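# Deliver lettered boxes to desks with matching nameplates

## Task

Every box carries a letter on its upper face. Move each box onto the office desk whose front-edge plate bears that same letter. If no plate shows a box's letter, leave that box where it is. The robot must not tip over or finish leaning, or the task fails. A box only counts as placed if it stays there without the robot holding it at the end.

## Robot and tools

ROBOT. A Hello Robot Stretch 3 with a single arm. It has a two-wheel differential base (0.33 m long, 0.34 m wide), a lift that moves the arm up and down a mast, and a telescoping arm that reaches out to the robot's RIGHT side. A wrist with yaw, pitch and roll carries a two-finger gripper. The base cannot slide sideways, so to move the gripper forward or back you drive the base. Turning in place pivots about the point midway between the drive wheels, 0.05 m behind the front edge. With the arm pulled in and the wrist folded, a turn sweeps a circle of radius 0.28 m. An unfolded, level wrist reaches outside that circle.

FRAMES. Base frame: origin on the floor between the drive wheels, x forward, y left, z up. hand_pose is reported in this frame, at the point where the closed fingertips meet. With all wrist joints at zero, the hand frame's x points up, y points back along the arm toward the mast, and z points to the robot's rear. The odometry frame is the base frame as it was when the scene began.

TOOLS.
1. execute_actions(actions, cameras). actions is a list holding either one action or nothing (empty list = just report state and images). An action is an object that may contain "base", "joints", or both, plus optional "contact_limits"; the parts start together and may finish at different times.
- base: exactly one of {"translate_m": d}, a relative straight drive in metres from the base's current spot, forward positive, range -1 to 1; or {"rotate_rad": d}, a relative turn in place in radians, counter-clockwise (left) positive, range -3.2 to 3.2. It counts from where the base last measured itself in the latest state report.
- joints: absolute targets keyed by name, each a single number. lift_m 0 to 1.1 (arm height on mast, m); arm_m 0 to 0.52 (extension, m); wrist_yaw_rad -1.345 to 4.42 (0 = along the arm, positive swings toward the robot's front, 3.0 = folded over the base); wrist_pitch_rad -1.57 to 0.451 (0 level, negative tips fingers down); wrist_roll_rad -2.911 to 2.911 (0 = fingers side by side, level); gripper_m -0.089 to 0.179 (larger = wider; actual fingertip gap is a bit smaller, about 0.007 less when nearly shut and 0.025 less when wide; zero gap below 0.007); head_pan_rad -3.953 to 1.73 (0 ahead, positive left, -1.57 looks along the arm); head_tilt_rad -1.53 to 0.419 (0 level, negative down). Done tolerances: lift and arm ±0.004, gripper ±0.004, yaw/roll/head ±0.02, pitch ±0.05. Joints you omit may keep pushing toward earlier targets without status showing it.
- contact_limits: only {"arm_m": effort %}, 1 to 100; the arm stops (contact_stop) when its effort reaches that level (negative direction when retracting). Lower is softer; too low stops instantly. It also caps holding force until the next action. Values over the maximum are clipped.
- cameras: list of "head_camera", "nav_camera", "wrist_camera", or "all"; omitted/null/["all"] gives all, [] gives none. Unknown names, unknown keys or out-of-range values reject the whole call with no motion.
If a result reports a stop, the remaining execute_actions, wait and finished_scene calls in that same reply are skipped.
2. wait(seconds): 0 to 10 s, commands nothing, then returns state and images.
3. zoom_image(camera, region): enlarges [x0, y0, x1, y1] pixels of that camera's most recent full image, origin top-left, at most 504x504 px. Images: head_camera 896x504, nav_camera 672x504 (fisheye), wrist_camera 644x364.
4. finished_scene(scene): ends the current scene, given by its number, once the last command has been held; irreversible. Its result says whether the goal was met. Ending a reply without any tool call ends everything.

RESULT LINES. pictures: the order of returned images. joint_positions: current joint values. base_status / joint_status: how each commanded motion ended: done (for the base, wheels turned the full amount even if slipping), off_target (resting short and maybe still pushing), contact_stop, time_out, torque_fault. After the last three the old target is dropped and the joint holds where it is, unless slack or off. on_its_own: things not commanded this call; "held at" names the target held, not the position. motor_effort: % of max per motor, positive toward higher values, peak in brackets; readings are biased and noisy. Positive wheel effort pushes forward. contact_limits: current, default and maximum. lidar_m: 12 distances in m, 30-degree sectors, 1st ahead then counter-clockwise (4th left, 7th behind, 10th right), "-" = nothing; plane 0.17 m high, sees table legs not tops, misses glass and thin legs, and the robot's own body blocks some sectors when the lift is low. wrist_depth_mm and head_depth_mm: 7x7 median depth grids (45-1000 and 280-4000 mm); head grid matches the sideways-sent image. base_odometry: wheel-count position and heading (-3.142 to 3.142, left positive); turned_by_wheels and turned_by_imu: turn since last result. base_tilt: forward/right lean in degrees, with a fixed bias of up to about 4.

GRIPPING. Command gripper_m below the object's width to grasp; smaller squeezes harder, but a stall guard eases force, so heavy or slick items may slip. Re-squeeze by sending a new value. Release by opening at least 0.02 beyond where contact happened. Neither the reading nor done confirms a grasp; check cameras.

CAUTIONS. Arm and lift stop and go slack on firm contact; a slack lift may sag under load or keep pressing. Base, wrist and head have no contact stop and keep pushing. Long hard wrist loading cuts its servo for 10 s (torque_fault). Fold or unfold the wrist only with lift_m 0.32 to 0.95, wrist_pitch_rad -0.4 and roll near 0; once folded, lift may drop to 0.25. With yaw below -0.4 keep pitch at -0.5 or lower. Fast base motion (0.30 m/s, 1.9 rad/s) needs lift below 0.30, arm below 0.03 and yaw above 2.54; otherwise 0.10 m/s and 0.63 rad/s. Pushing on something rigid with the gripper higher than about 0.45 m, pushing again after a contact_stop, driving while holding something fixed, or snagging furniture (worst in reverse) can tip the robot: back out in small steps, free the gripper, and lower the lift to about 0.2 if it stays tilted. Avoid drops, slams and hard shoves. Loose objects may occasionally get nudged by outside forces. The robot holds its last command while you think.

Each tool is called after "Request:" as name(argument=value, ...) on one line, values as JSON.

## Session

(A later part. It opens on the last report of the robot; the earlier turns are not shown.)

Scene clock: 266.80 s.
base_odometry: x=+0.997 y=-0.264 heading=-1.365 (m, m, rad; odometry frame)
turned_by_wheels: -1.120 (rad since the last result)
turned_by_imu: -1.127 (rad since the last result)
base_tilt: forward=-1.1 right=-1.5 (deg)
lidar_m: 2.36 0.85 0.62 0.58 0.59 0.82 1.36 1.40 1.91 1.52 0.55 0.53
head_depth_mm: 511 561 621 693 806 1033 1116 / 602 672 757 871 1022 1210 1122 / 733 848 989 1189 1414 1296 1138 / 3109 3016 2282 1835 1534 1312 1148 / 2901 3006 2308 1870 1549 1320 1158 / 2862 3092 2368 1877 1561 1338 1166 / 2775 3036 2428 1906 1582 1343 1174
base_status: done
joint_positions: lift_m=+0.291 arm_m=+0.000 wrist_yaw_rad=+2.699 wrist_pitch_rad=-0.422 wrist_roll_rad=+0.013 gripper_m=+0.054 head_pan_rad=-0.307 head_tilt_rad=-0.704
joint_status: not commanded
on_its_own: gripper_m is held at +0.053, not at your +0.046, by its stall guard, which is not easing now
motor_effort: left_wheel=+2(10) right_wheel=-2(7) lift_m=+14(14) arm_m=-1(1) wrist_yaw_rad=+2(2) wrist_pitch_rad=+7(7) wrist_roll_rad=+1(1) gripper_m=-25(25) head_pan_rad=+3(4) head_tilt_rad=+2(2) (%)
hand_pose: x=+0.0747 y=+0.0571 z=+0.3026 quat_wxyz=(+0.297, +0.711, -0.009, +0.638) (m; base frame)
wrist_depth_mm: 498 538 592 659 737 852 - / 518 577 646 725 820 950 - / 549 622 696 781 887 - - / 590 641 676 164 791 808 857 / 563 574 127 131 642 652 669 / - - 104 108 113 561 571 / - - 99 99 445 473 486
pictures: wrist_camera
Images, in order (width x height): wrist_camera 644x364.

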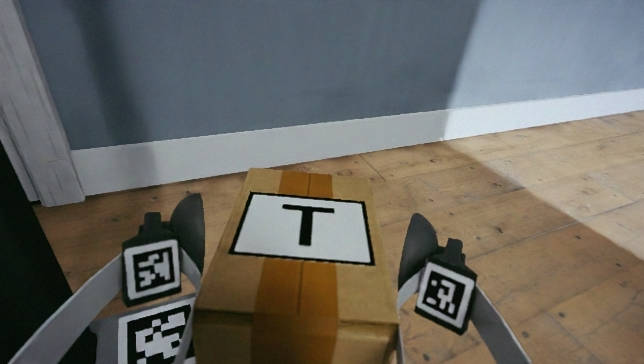

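Request:
execute_actions(actions=[{"base":{"translate_m":1.0}}], cameras=[])

Request:
execute_actions(actions=[{"base":{"rotate_rad":-0.3}}], cameras=[])

Request:
execute_actions(actions=[{"base":{"translate_m":1.0}}], cameras=[])

Request:
execute_actions(actions=[{"base":{"rotate_rad":1.8},"joints":{"lift_m":0.94,"head_pan_rad":-1.57,"head_tilt_rad":-0.6}}], cameras=[])

Request:
execute_actions(actions=[{"joints":{"wrist_yaw_rad":0,"arm_m":0.1}}])

Scene clock: 276.33 s.
base_odometry: x=+1.202 y=-1.243 heading=-1.365 (m, m, rad; odometry frame)
turned_by_wheels: +0.000 (rad since the last result)
turned_by_imu: +0.008 (rad since the last result)
base_tilt: forward=-1.0 right=-1.6 (deg)
lidar_m: 1.74 0.85 0.62 0.60 0.62 0.85 2.35 0.52 0.40 1.25 3.08 1.84
head_depth_mm: 2375 2602 2166 1761 1483 1269 1120 / 2352 2625 2236 1782 1484 1281 1134 / 2242 2612 2184 1805 1511 1301 1138 / 2158 2210 2286 1840 1533 1311 1147 / 2127 2379 2333 1869 1534 1324 1160 / 1686 2283 2236 1884 1565 1339 1165 / 1634 2217 2320 1901 1579 1354 1183
base_status: done
joint_positions: lift_m=+0.291 arm_m=+0.000 wrist_yaw_rad=+2.699 wrist_pitch_rad=-0.422 wrist_roll_rad=+0.013 gripper_m=+0.054 head_pan_rad=-0.307 head_tilt_rad=-0.704
joint_status: not commanded
on_its_own: gripper_m is held at +0.053, not at your +0.046, by its stall guard, which is not easing now
motor_effort: left_wheel=+1(9) right_wheel=-2(4) lift_m=+14(15) arm_m=-1(2) wrist_yaw_rad=+2(2) wrist_pitch_rad=+7(7) wrist_roll_rad=+1(1) gripper_m=-25(24) head_pan_rad=+3(4) head_tilt_rad=+3(2) (%)
hand_pose: x=+0.0747 y=+0.0571 z=+0.3025 quat_wxyz=(+0.297, +0.711, -0.009, +0.638) (m; base frame)
wrist_depth_mm: 497 529 593 667 746 828 - / 533 581 644 712 814 930 - / 577 618 708 782 911 - - / 597 650 679 163 776 797 858 / 552 585 127 130 628 658 688 / - - 105 108 112 563 562 / - - 99 99 444 477 486
pictures: none
No camera images: the call's "cameras" was empty. Leave "cameras" out to get every camera's image.

Scene clock: 277.80 s.
base_odometry: x=+1.202 y=-1.243 heading=-1.665 (m, m, rad; odometry frame)
turned_by_wheels: -0.300 (rad since the last result)
turned_by_imu: -0.302 (rad since the last result)
base_tilt: forward=-1.1 right=-1.5 (deg)
lidar_m: 1.84 1.29 0.71 0.60 0.60 0.68 1.14 2.36 0.43 0.40 2.74 2.43
head_depth_mm: 3211 2855 2195 1753 1482 1272 1119 / 3018 2915 2210 1783 1491 1284 1127 / 2790 2950 2255 1802 1518 1299 1138 / 2510 2753 2280 1843 1529 1315 1145 / 2416 2655 2336 1858 1546 1322 1160 / 2246 2435 2311 1886 1567 1337 1171 / 1804 2170 2256 1916 1579 1349 1173
base_status: done
joint_positions: lift_m=+0.291 arm_m=+0.000 wrist_yaw_rad=+2.699 wrist_pitch_rad=-0.422 wrist_roll_rad=+0.013 gripper_m=+0.054 head_pan_rad=-0.307 head_tilt_rad=-0.704
joint_status: not commanded
on_its_own: gripper_m is held at +0.053, not at your +0.046, by its stall guard, which is not easing now
motor_effort: left_wheel=+2(7) right_wheel=-2(7) lift_m=+14(15) arm_m=-1(2) wrist_yaw_rad=+2(2) wrist_pitch_rad=+8(7) wrist_roll_rad=+1(1) gripper_m=-25(25) head_pan_rad=+3(3) head_tilt_rad=+3(2) (%)
hand_pose: x=+0.0747 y=+0.0571 z=+0.3025 quat_wxyz=(+0.297, +0.711, -0.009, +0.638) (m; base frame)
wrist_depth_mm: 508 564 670 820 - - - / 513 606 712 897 - - - / 559 635 766 868 - - - / 591 652 687 164 749 815 879 / 549 573 127 130 639 652 681 / - - 105 108 113 560 570 / - - 99 99 446 478 481
pictures: none
No camera images: the call's "cameras" was empty. Leave "cameras" out to get every camera's image.

Scene clock: 282.90 s.
base_odometry: x=+1.108 y=-2.238 heading=-1.665 (m, m, rad; odometry frame)
turned_by_wheels: +0.000 (rad since the last result)
turned_by_imu: +0.008 (rad since the last result)
base_tilt: forward=-1.1 right=-1.4 (deg)
lidar_m: 0.83 0.98 0.90 0.89 0.89 1.01 1.71 1.12 1.47 2.20 2.48 1.50
head_depth_mm: 1111 2278 2182 1722 1476 1276 1115 / 1138 1472 2008 1778 1487 1281 1127 / 1181 922 2088 1813 1512 1302 1137 / 1222 855 1975 1824 1521 1311 1145 / 1269 831 1777 1703 1514 1325 1154 / 1280 853 1254 1140 1545 1337 1166 / 1232 873 724 1376 1575 1344 1170
base_status: done
joint_positions: lift_m=+0.291 arm_m=+0.000 wrist_yaw_rad=+2.699 wrist_pitch_rad=-0.422 wrist_roll_rad=+0.013 gripper_m=+0.054 head_pan_rad=-0.307 head_tilt_rad=-0.704
joint_status: not commanded
on_its_own: gripper_m is held at +0.053, not at your +0.046, by its stall guard, which is not easing now
motor_effort: left_wheel=+1(10) right_wheel=-2(4) lift_m=+14(14) arm_m=-1(1) wrist_yaw_rad=+1(2) wrist_pitch_rad=+7(8) wrist_roll_rad=+1(1) gripper_m=-25(25) head_pan_rad=+4(3) head_tilt_rad=+2(2) (%)
hand_pose: x=+0.0747 y=+0.0571 z=+0.3025 quat_wxyz=(+0.297, +0.711, -0.009, +0.638) (m; base frame)
wrist_depth_mm: 700 821 962 - 895 - - / 729 845 - - 903 - - / 771 849 866 952 966 - - / 646 673 694 165 781 781 859 / 567 590 128 131 615 647 673 / - - 105 108 113 555 578 / - - 99 99 446 469 494
pictures: none
No camera images: the call's "cameras" was empty. Leave "cameras" out to get every camera's image.

Scene clock: 289.63 s.
base_odometry: x=+1.108 y=-2.238 heading=+0.135 (m, m, rad; odometry frame)
turned_by_wheels: +1.800 (rad since the last result)
turned_by_imu: +1.820 (rad since the last result)
base_tilt: forward=-1.0 right=-1.5 (deg)
lidar_m: 0.89 0.91 1.20 1.12 1.47 1.52 2.49 1.52 0.96 0.84 0.91 0.94
head_depth_mm: 1257 988 788 1127 - - 1136 / 1249 1016 768 1147 1657 - - / 1235 1046 783 1736 1695 - - / 1223 1080 763 1792 1738 - 1181 / 1215 1110 776 1683 1596 1419 1199 / 1208 1148 762 1753 1686 1407 1212 / 1195 1313 781 1650 1328 1332 1224
base_status: done
joint_positions: lift_m=+0.939 arm_m=+0.000 wrist_yaw_rad=+2.699 wrist_pitch_rad=-0.422 wrist_roll_rad=+0.013 gripper_m=+0.054 head_pan_rad=-1.563 head_tilt_rad=-0.606
joint_status: all done
on_its_own: gripper_m is held at +0.053, not at your +0.046, by its stall guard, which is not easing now
motor_effort: left_wheel=-2(8) right_wheel=+1(5) lift_m=+47(54) arm_m=-2(2) wrist_yaw_rad=+2(2) wrist_pitch_rad=+8(7) wrist_roll_rad=+1(1) gripper_m=-25(25) head_pan_rad=-3(36) head_tilt_rad=+3(17) (%)
hand_pose: x=+0.0747 y=+0.0570 z=+0.9509 quat_wxyz=(+0.297, +0.711, -0.009, +0.637) (m; base frame)
wrist_depth_mm: - - - - - 851 704 / - - - - - 866 711 / - - - - - 932 719 / - - - 165 - 940 756 / - - 127 130 - - 768 / - - 105 108 112 - 791 / - - 99 99 - - 832
pictures: none
No camera images: the call's "cameras" was empty. Leave "cameras" out to get every camera's image.

Scene clock: 292.00 s.
base_odometry: x=+1.108 y=-2.238 heading=+0.135 (m, m, rad; odometry frame)
turned_by_wheels: +0.000 (rad since the last result)
turned_by_imu: +0.001 (rad since the last result)
base_tilt: forward=-1.1 right=-1.5 (deg)
lidar_m: 0.89 0.91 1.20 1.12 1.47 1.51 2.48 1.52 0.96 0.83 0.90 0.94
head_depth_mm: 1257 987 746 - - 1316 1154 / 1244 1014 761 - - 1347 1168 / 1240 1051 754 - - 1352 1182 / 1222 1075 763 1749 1627 1382 1189 / 1219 1112 777 1682 1588 1393 1195 / 1211 1147 759 1750 1695 1409 1215 / 1191 1315 780 1661 1327 1332 1223
base_status: not commanded
joint_positions: lift_m=+0.939 arm_m=+0.100 wrist_yaw_rad=+0.002 wrist_pitch_rad=-0.422 wrist_roll_rad=+0.013 gripper_m=+0.054 head_pan_rad=-1.563 head_tilt_rad=-0.606
joint_status: all done
on_its_own: gripper_m is held at +0.053, not at your +0.046, by its stall guard, which is not easing now
motor_effort: left_wheel=-2(1) right_wheel=+1(1) lift_m=+46(47) arm_m=+2(1) wrist_yaw_rad=-3(6) wrist_pitch_rad=+8(8) wrist_roll_rad=+1(1) gripper_m=-25(25) head_pan_rad=-3(3) head_tilt_rad=+4(3) (%)
hand_pose: x=-0.0210 y=-0.4686 z=+0.9509 quat_wxyz=(+0.687, +0.148, -0.695, -0.149) (m; base frame)
wrist_depth_mm: 953 502 549 633 709 854 - / 313 329 356 384 414 454 506 / - - 706 - 340 353 362 / - - 781 164 - - - / 808 989 127 130 753 - - / 726 - 105 108 113 - - / 720 - 99 99 - - -
pictures: head_camera (sideways: a quarter turn clockwise sets it upright), nav_camera (sideways: a quarter turn counterclockwise sets it upright), wrist_camera
Images, in order (width x height): head_camera 896x504, nav_camera 672x504, wrist_camera 644x364.

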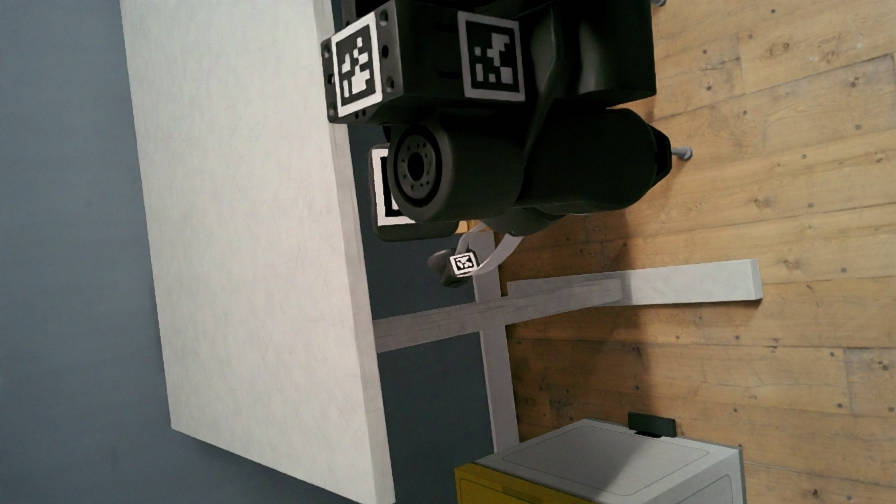

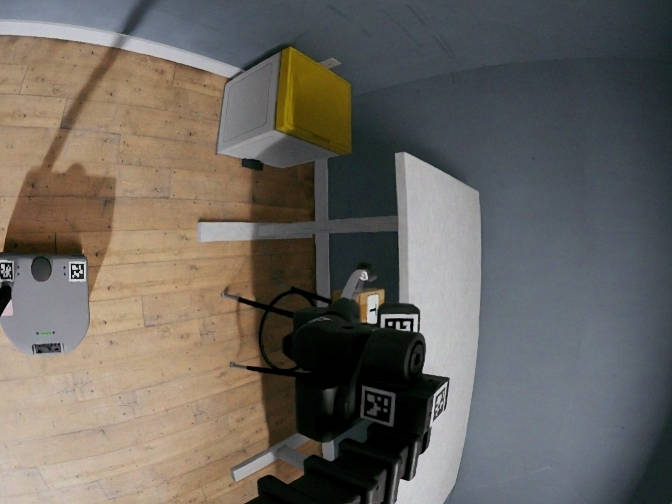

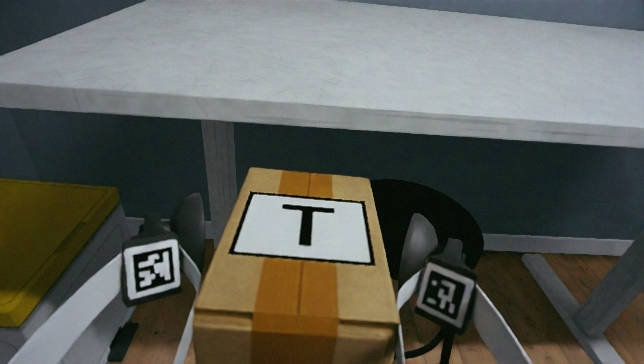

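Request:
execute_actions(actions=[{"joints":{"arm_m":0.5,"lift_m":1.0}}], cameras=[])

Request:
execute_actions(actions=[{"joints":{"lift_m":0.957}}], cameras=["wrist_camera"])

Scene clock: 298.43 s.
base_odometry: x=+1.108 y=-2.238 heading=+0.135 (m, m, rad; odometry frame)
turned_by_wheels: +0.000 (rad since the last result)
turned_by_imu: +0.001 (rad since the last result)
base_tilt: forward=-1.1 right=-1.5 (deg)
lidar_m: 0.89 0.91 1.20 1.12 1.47 1.51 2.48 1.52 0.96 0.84 0.90 0.94
head_depth_mm: 1236 - 790 1153 1551 1345 1156 / 1208 954 767 1150 1570 1353 1165 / 1183 919 782 1740 1622 1360 1175 / 1206 1086 763 1791 1652 1370 1189 / 1215 1113 779 1692 1585 1395 1199 / 1208 1147 759 1750 1694 1411 1210 / 1197 1319 781 1656 1332 1330 1225
base_status: not commanded
joint_positions: lift_m=+0.999 arm_m=+0.500 wrist_yaw_rad=+0.001 wrist_pitch_rad=-0.422 wrist_roll_rad=+0.013 gripper_m=+0.054 head_pan_rad=-1.563 head_tilt_rad=-0.606
joint_status: all done
on_its_own: gripper_m is held at +0.053, not at your +0.046, by its stall guard, which is not easing now
motor_effort: left_wheel=-2(1) right_wheel=+1(1) lift_m=+46(45) arm_m=+2(2) wrist_yaw_rad=-1(3) wrist_pitch_rad=+7(8) wrist_roll_rad=+1(1) gripper_m=-25(25) head_pan_rad=-3(3) head_tilt_rad=+3(4) (%)
hand_pose: x=-0.0213 y=-0.8686 z=+1.0109 quat_wxyz=(+0.687, +0.148, -0.695, -0.149) (m; base frame)
wrist_depth_mm: 639 637 662 647 650 672 684 / 503 479 521 560 616 660 719 / 350 365 387 407 426 465 495 / 282 289 298 163 328 350 368 / 237 247 127 130 274 284 292 / 206 - 105 108 113 239 242 / - 185 99 99 190 203 209
pictures: none
No camera images: the call's "cameras" was empty. Leave "cameras" out to get every camera's image.

Scene clock: 299.63 s.
base_odometry: x=+1.108 y=-2.238 heading=+0.135 (m, m, rad; odometry frame)
turned_by_wheels: +0.000 (rad since the last result)
turned_by_imu: +0.000 (rad since the last result)
base_tilt: forward=-1.3 right=-1.4 (deg)
lidar_m: 0.89 0.91 1.20 1.13 1.47 1.51 2.48 1.52 0.96 0.84 0.90 0.94
head_depth_mm: 1255 1134 1652 1126 1553 1343 1155 / 1235 - 765 1143 1567 1356 1170 / 1218 - 777 1743 1624 1361 1178 / 1227 1087 761 1784 1642 1382 1188 / 1216 1110 777 1689 1587 1390 1195 / 1208 1150 759 1754 1680 1420 1206 / 1193 1313 781 1654 1335 1337 1225
base_status: not commanded
joint_positions: lift_m=+0.958 arm_m=+0.500 wrist_yaw_rad=+0.001 wrist_pitch_rad=-0.422 wrist_roll_rad=+0.013 gripper_m=+0.054 head_pan_rad=-1.563 head_tilt_rad=-0.606
joint_status: all done
on_its_own: gripper_m is held at +0.053, not at your +0.046, by its stall guard, which is not easing now
motor_effort: left_wheel=-2(1) right_wheel=+1(0) lift_m=+14(41) arm_m=+1(2) wrist_yaw_rad=-1(1) wrist_pitch_rad=+8(8) wrist_roll_rad=+1(1) gripper_m=-25(25) head_pan_rad=-3(3) head_tilt_rad=+3(3) (%)
hand_pose: x=-0.0213 y=-0.8686 z=+0.9694 quat_wxyz=(+0.687, +0.148, -0.695, -0.149) (m; base frame)
wrist_depth_mm: 623 558 622 655 648 667 668 / 349 377 398 428 472 519 561 / 269 283 297 314 336 353 381 / 218 226 224 157 256 269 284 / 184 192 125 127 209 217 227 / 161 - 105 108 112 185 189 / - 141 99 99 146 156 161
pictures: wrist_camera
Images, in order (width x height): wrist_camera 644x364.

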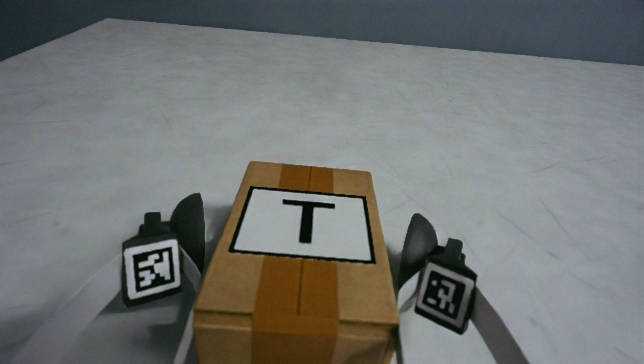

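Request:
execute_actions(actions=[{"joints":{"gripper_m":0.13}}], cameras=[])

Request:
execute_actions(actions=[{"joints":{"arm_m":0.35,"lift_m":0.975}}], cameras=["wrist_camera"])

Request:
finished_scene(scene=1)

Scene clock: 303.70 s.
base_odometry: x=+1.108 y=-2.238 heading=+0.135 (m, m, rad; odometry frame)
turned_by_wheels: +0.000 (rad since the last result)
turned_by_imu: +0.001 (rad since the last result)
base_tilt: forward=-1.1 right=-1.4 (deg)
lidar_m: 0.89 0.91 1.20 1.12 1.47 1.51 2.49 1.52 0.96 0.84 0.90 0.94
head_depth_mm: 1256 1133 1654 1123 1557 1339 1157 / 1236 - 764 1144 1566 1356 1168 / 1217 - 778 1736 1617 1361 1180 / 1221 1094 760 1783 1652 1379 1180 / 1222 1112 776 1687 1585 1391 1206 / 1201 1147 759 1747 1687 1415 1214 / 1197 1318 780 1658 1331 1334 1222
base_status: not commanded
joint_positions: lift_m=+0.958 arm_m=+0.500 wrist_yaw_rad=+0.001 wrist_pitch_rad=-0.421 wrist_roll_rad=+0.013 gripper_m=+0.130 head_pan_rad=-1.563 head_tilt_rad=-0.606
joint_status: all done
motor_effort: left_wheel=-1(2) right_wheel=+1(1) lift_m=+14(15) arm_m=+2(2) wrist_yaw_rad=-1(1) wrist_pitch_rad=+8(8) wrist_roll_rad=+1(1) gripper_m=+1(99) head_pan_rad=-2(3) head_tilt_rad=+3(3) (%)
hand_pose: x=-0.0213 y=-0.8687 z=+0.9697 quat_wxyz=(+0.687, +0.147, -0.696, -0.149) (m; base frame)
wrist_depth_mm: 625 560 634 631 663 683 682 / 352 376 405 437 471 517 569 / 267 281 297 313 330 357 390 / 218 229 225 159 258 272 285 / 185 193 136 129 210 222 227 / - 158 108 110 169 185 190 / 138 141 100 100 148 153 163
pictures: none
No camera images: the call's "cameras" was empty. Leave "cameras" out to get every camera's image.

Scene clock: 306.07 s.
base_odometry: x=+1.108 y=-2.238 heading=+0.135 (m, m, rad; odometry frame)
turned_by_wheels: +0.000 (rad since the last result)
turned_by_imu: +0.001 (rad since the last result)
base_tilt: forward=-1.1 right=-1.6 (deg)
lidar_m: 0.89 0.91 1.20 1.12 1.47 1.51 2.48 1.52 0.96 0.84 0.90 0.94
head_depth_mm: 1254 - 1657 1154 1550 1333 1157 / 1232 - 737 1143 1571 1349 1166 / 1218 - 746 1729 1623 1365 1178 / 1232 1130 730 1802 1650 1379 1185 / 1217 1109 774 1685 1587 1399 1203 / 1205 1141 761 1746 1682 1412 1210 / 1196 1319 779 1656 1325 1333 1216
base_status: not commanded
joint_positions: lift_m=+0.974 arm_m=+0.350 wrist_yaw_rad=+0.001 wrist_pitch_rad=-0.420 wrist_roll_rad=+0.013 gripper_m=+0.130 head_pan_rad=-1.563 head_tilt_rad=-0.606
joint_status: all done
motor_effort: left_wheel=-2(2) right_wheel=+1(1) lift_m=+46(47) arm_m=-1(2) wrist_yaw_rad=-1(0) wrist_pitch_rad=+7(7) wrist_roll_rad=+1(1) gripper_m=+0(0) head_pan_rad=-3(3) head_tilt_rad=+3(3) (%)
hand_pose: x=-0.0213 y=-0.7193 z=+0.9864 quat_wxyz=(+0.687, +0.147, -0.696, -0.148) (m; base frame)
wrist_depth_mm: 760 738 703 768 784 785 803 / 399 424 452 496 532 583 653 / 301 322 332 245 375 397 432 / 245 258 261 249 291 304 325 / 207 215 218 227 239 251 256 / - 177 187 192 198 209 214 / 155 159 163 168 172 171 182
pictures: wrist_camera
Images, in order (width x height): wrist_camera 644x364.

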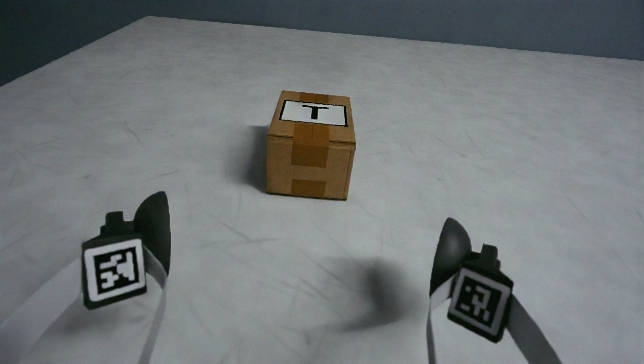

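The scene is finished: the task was done.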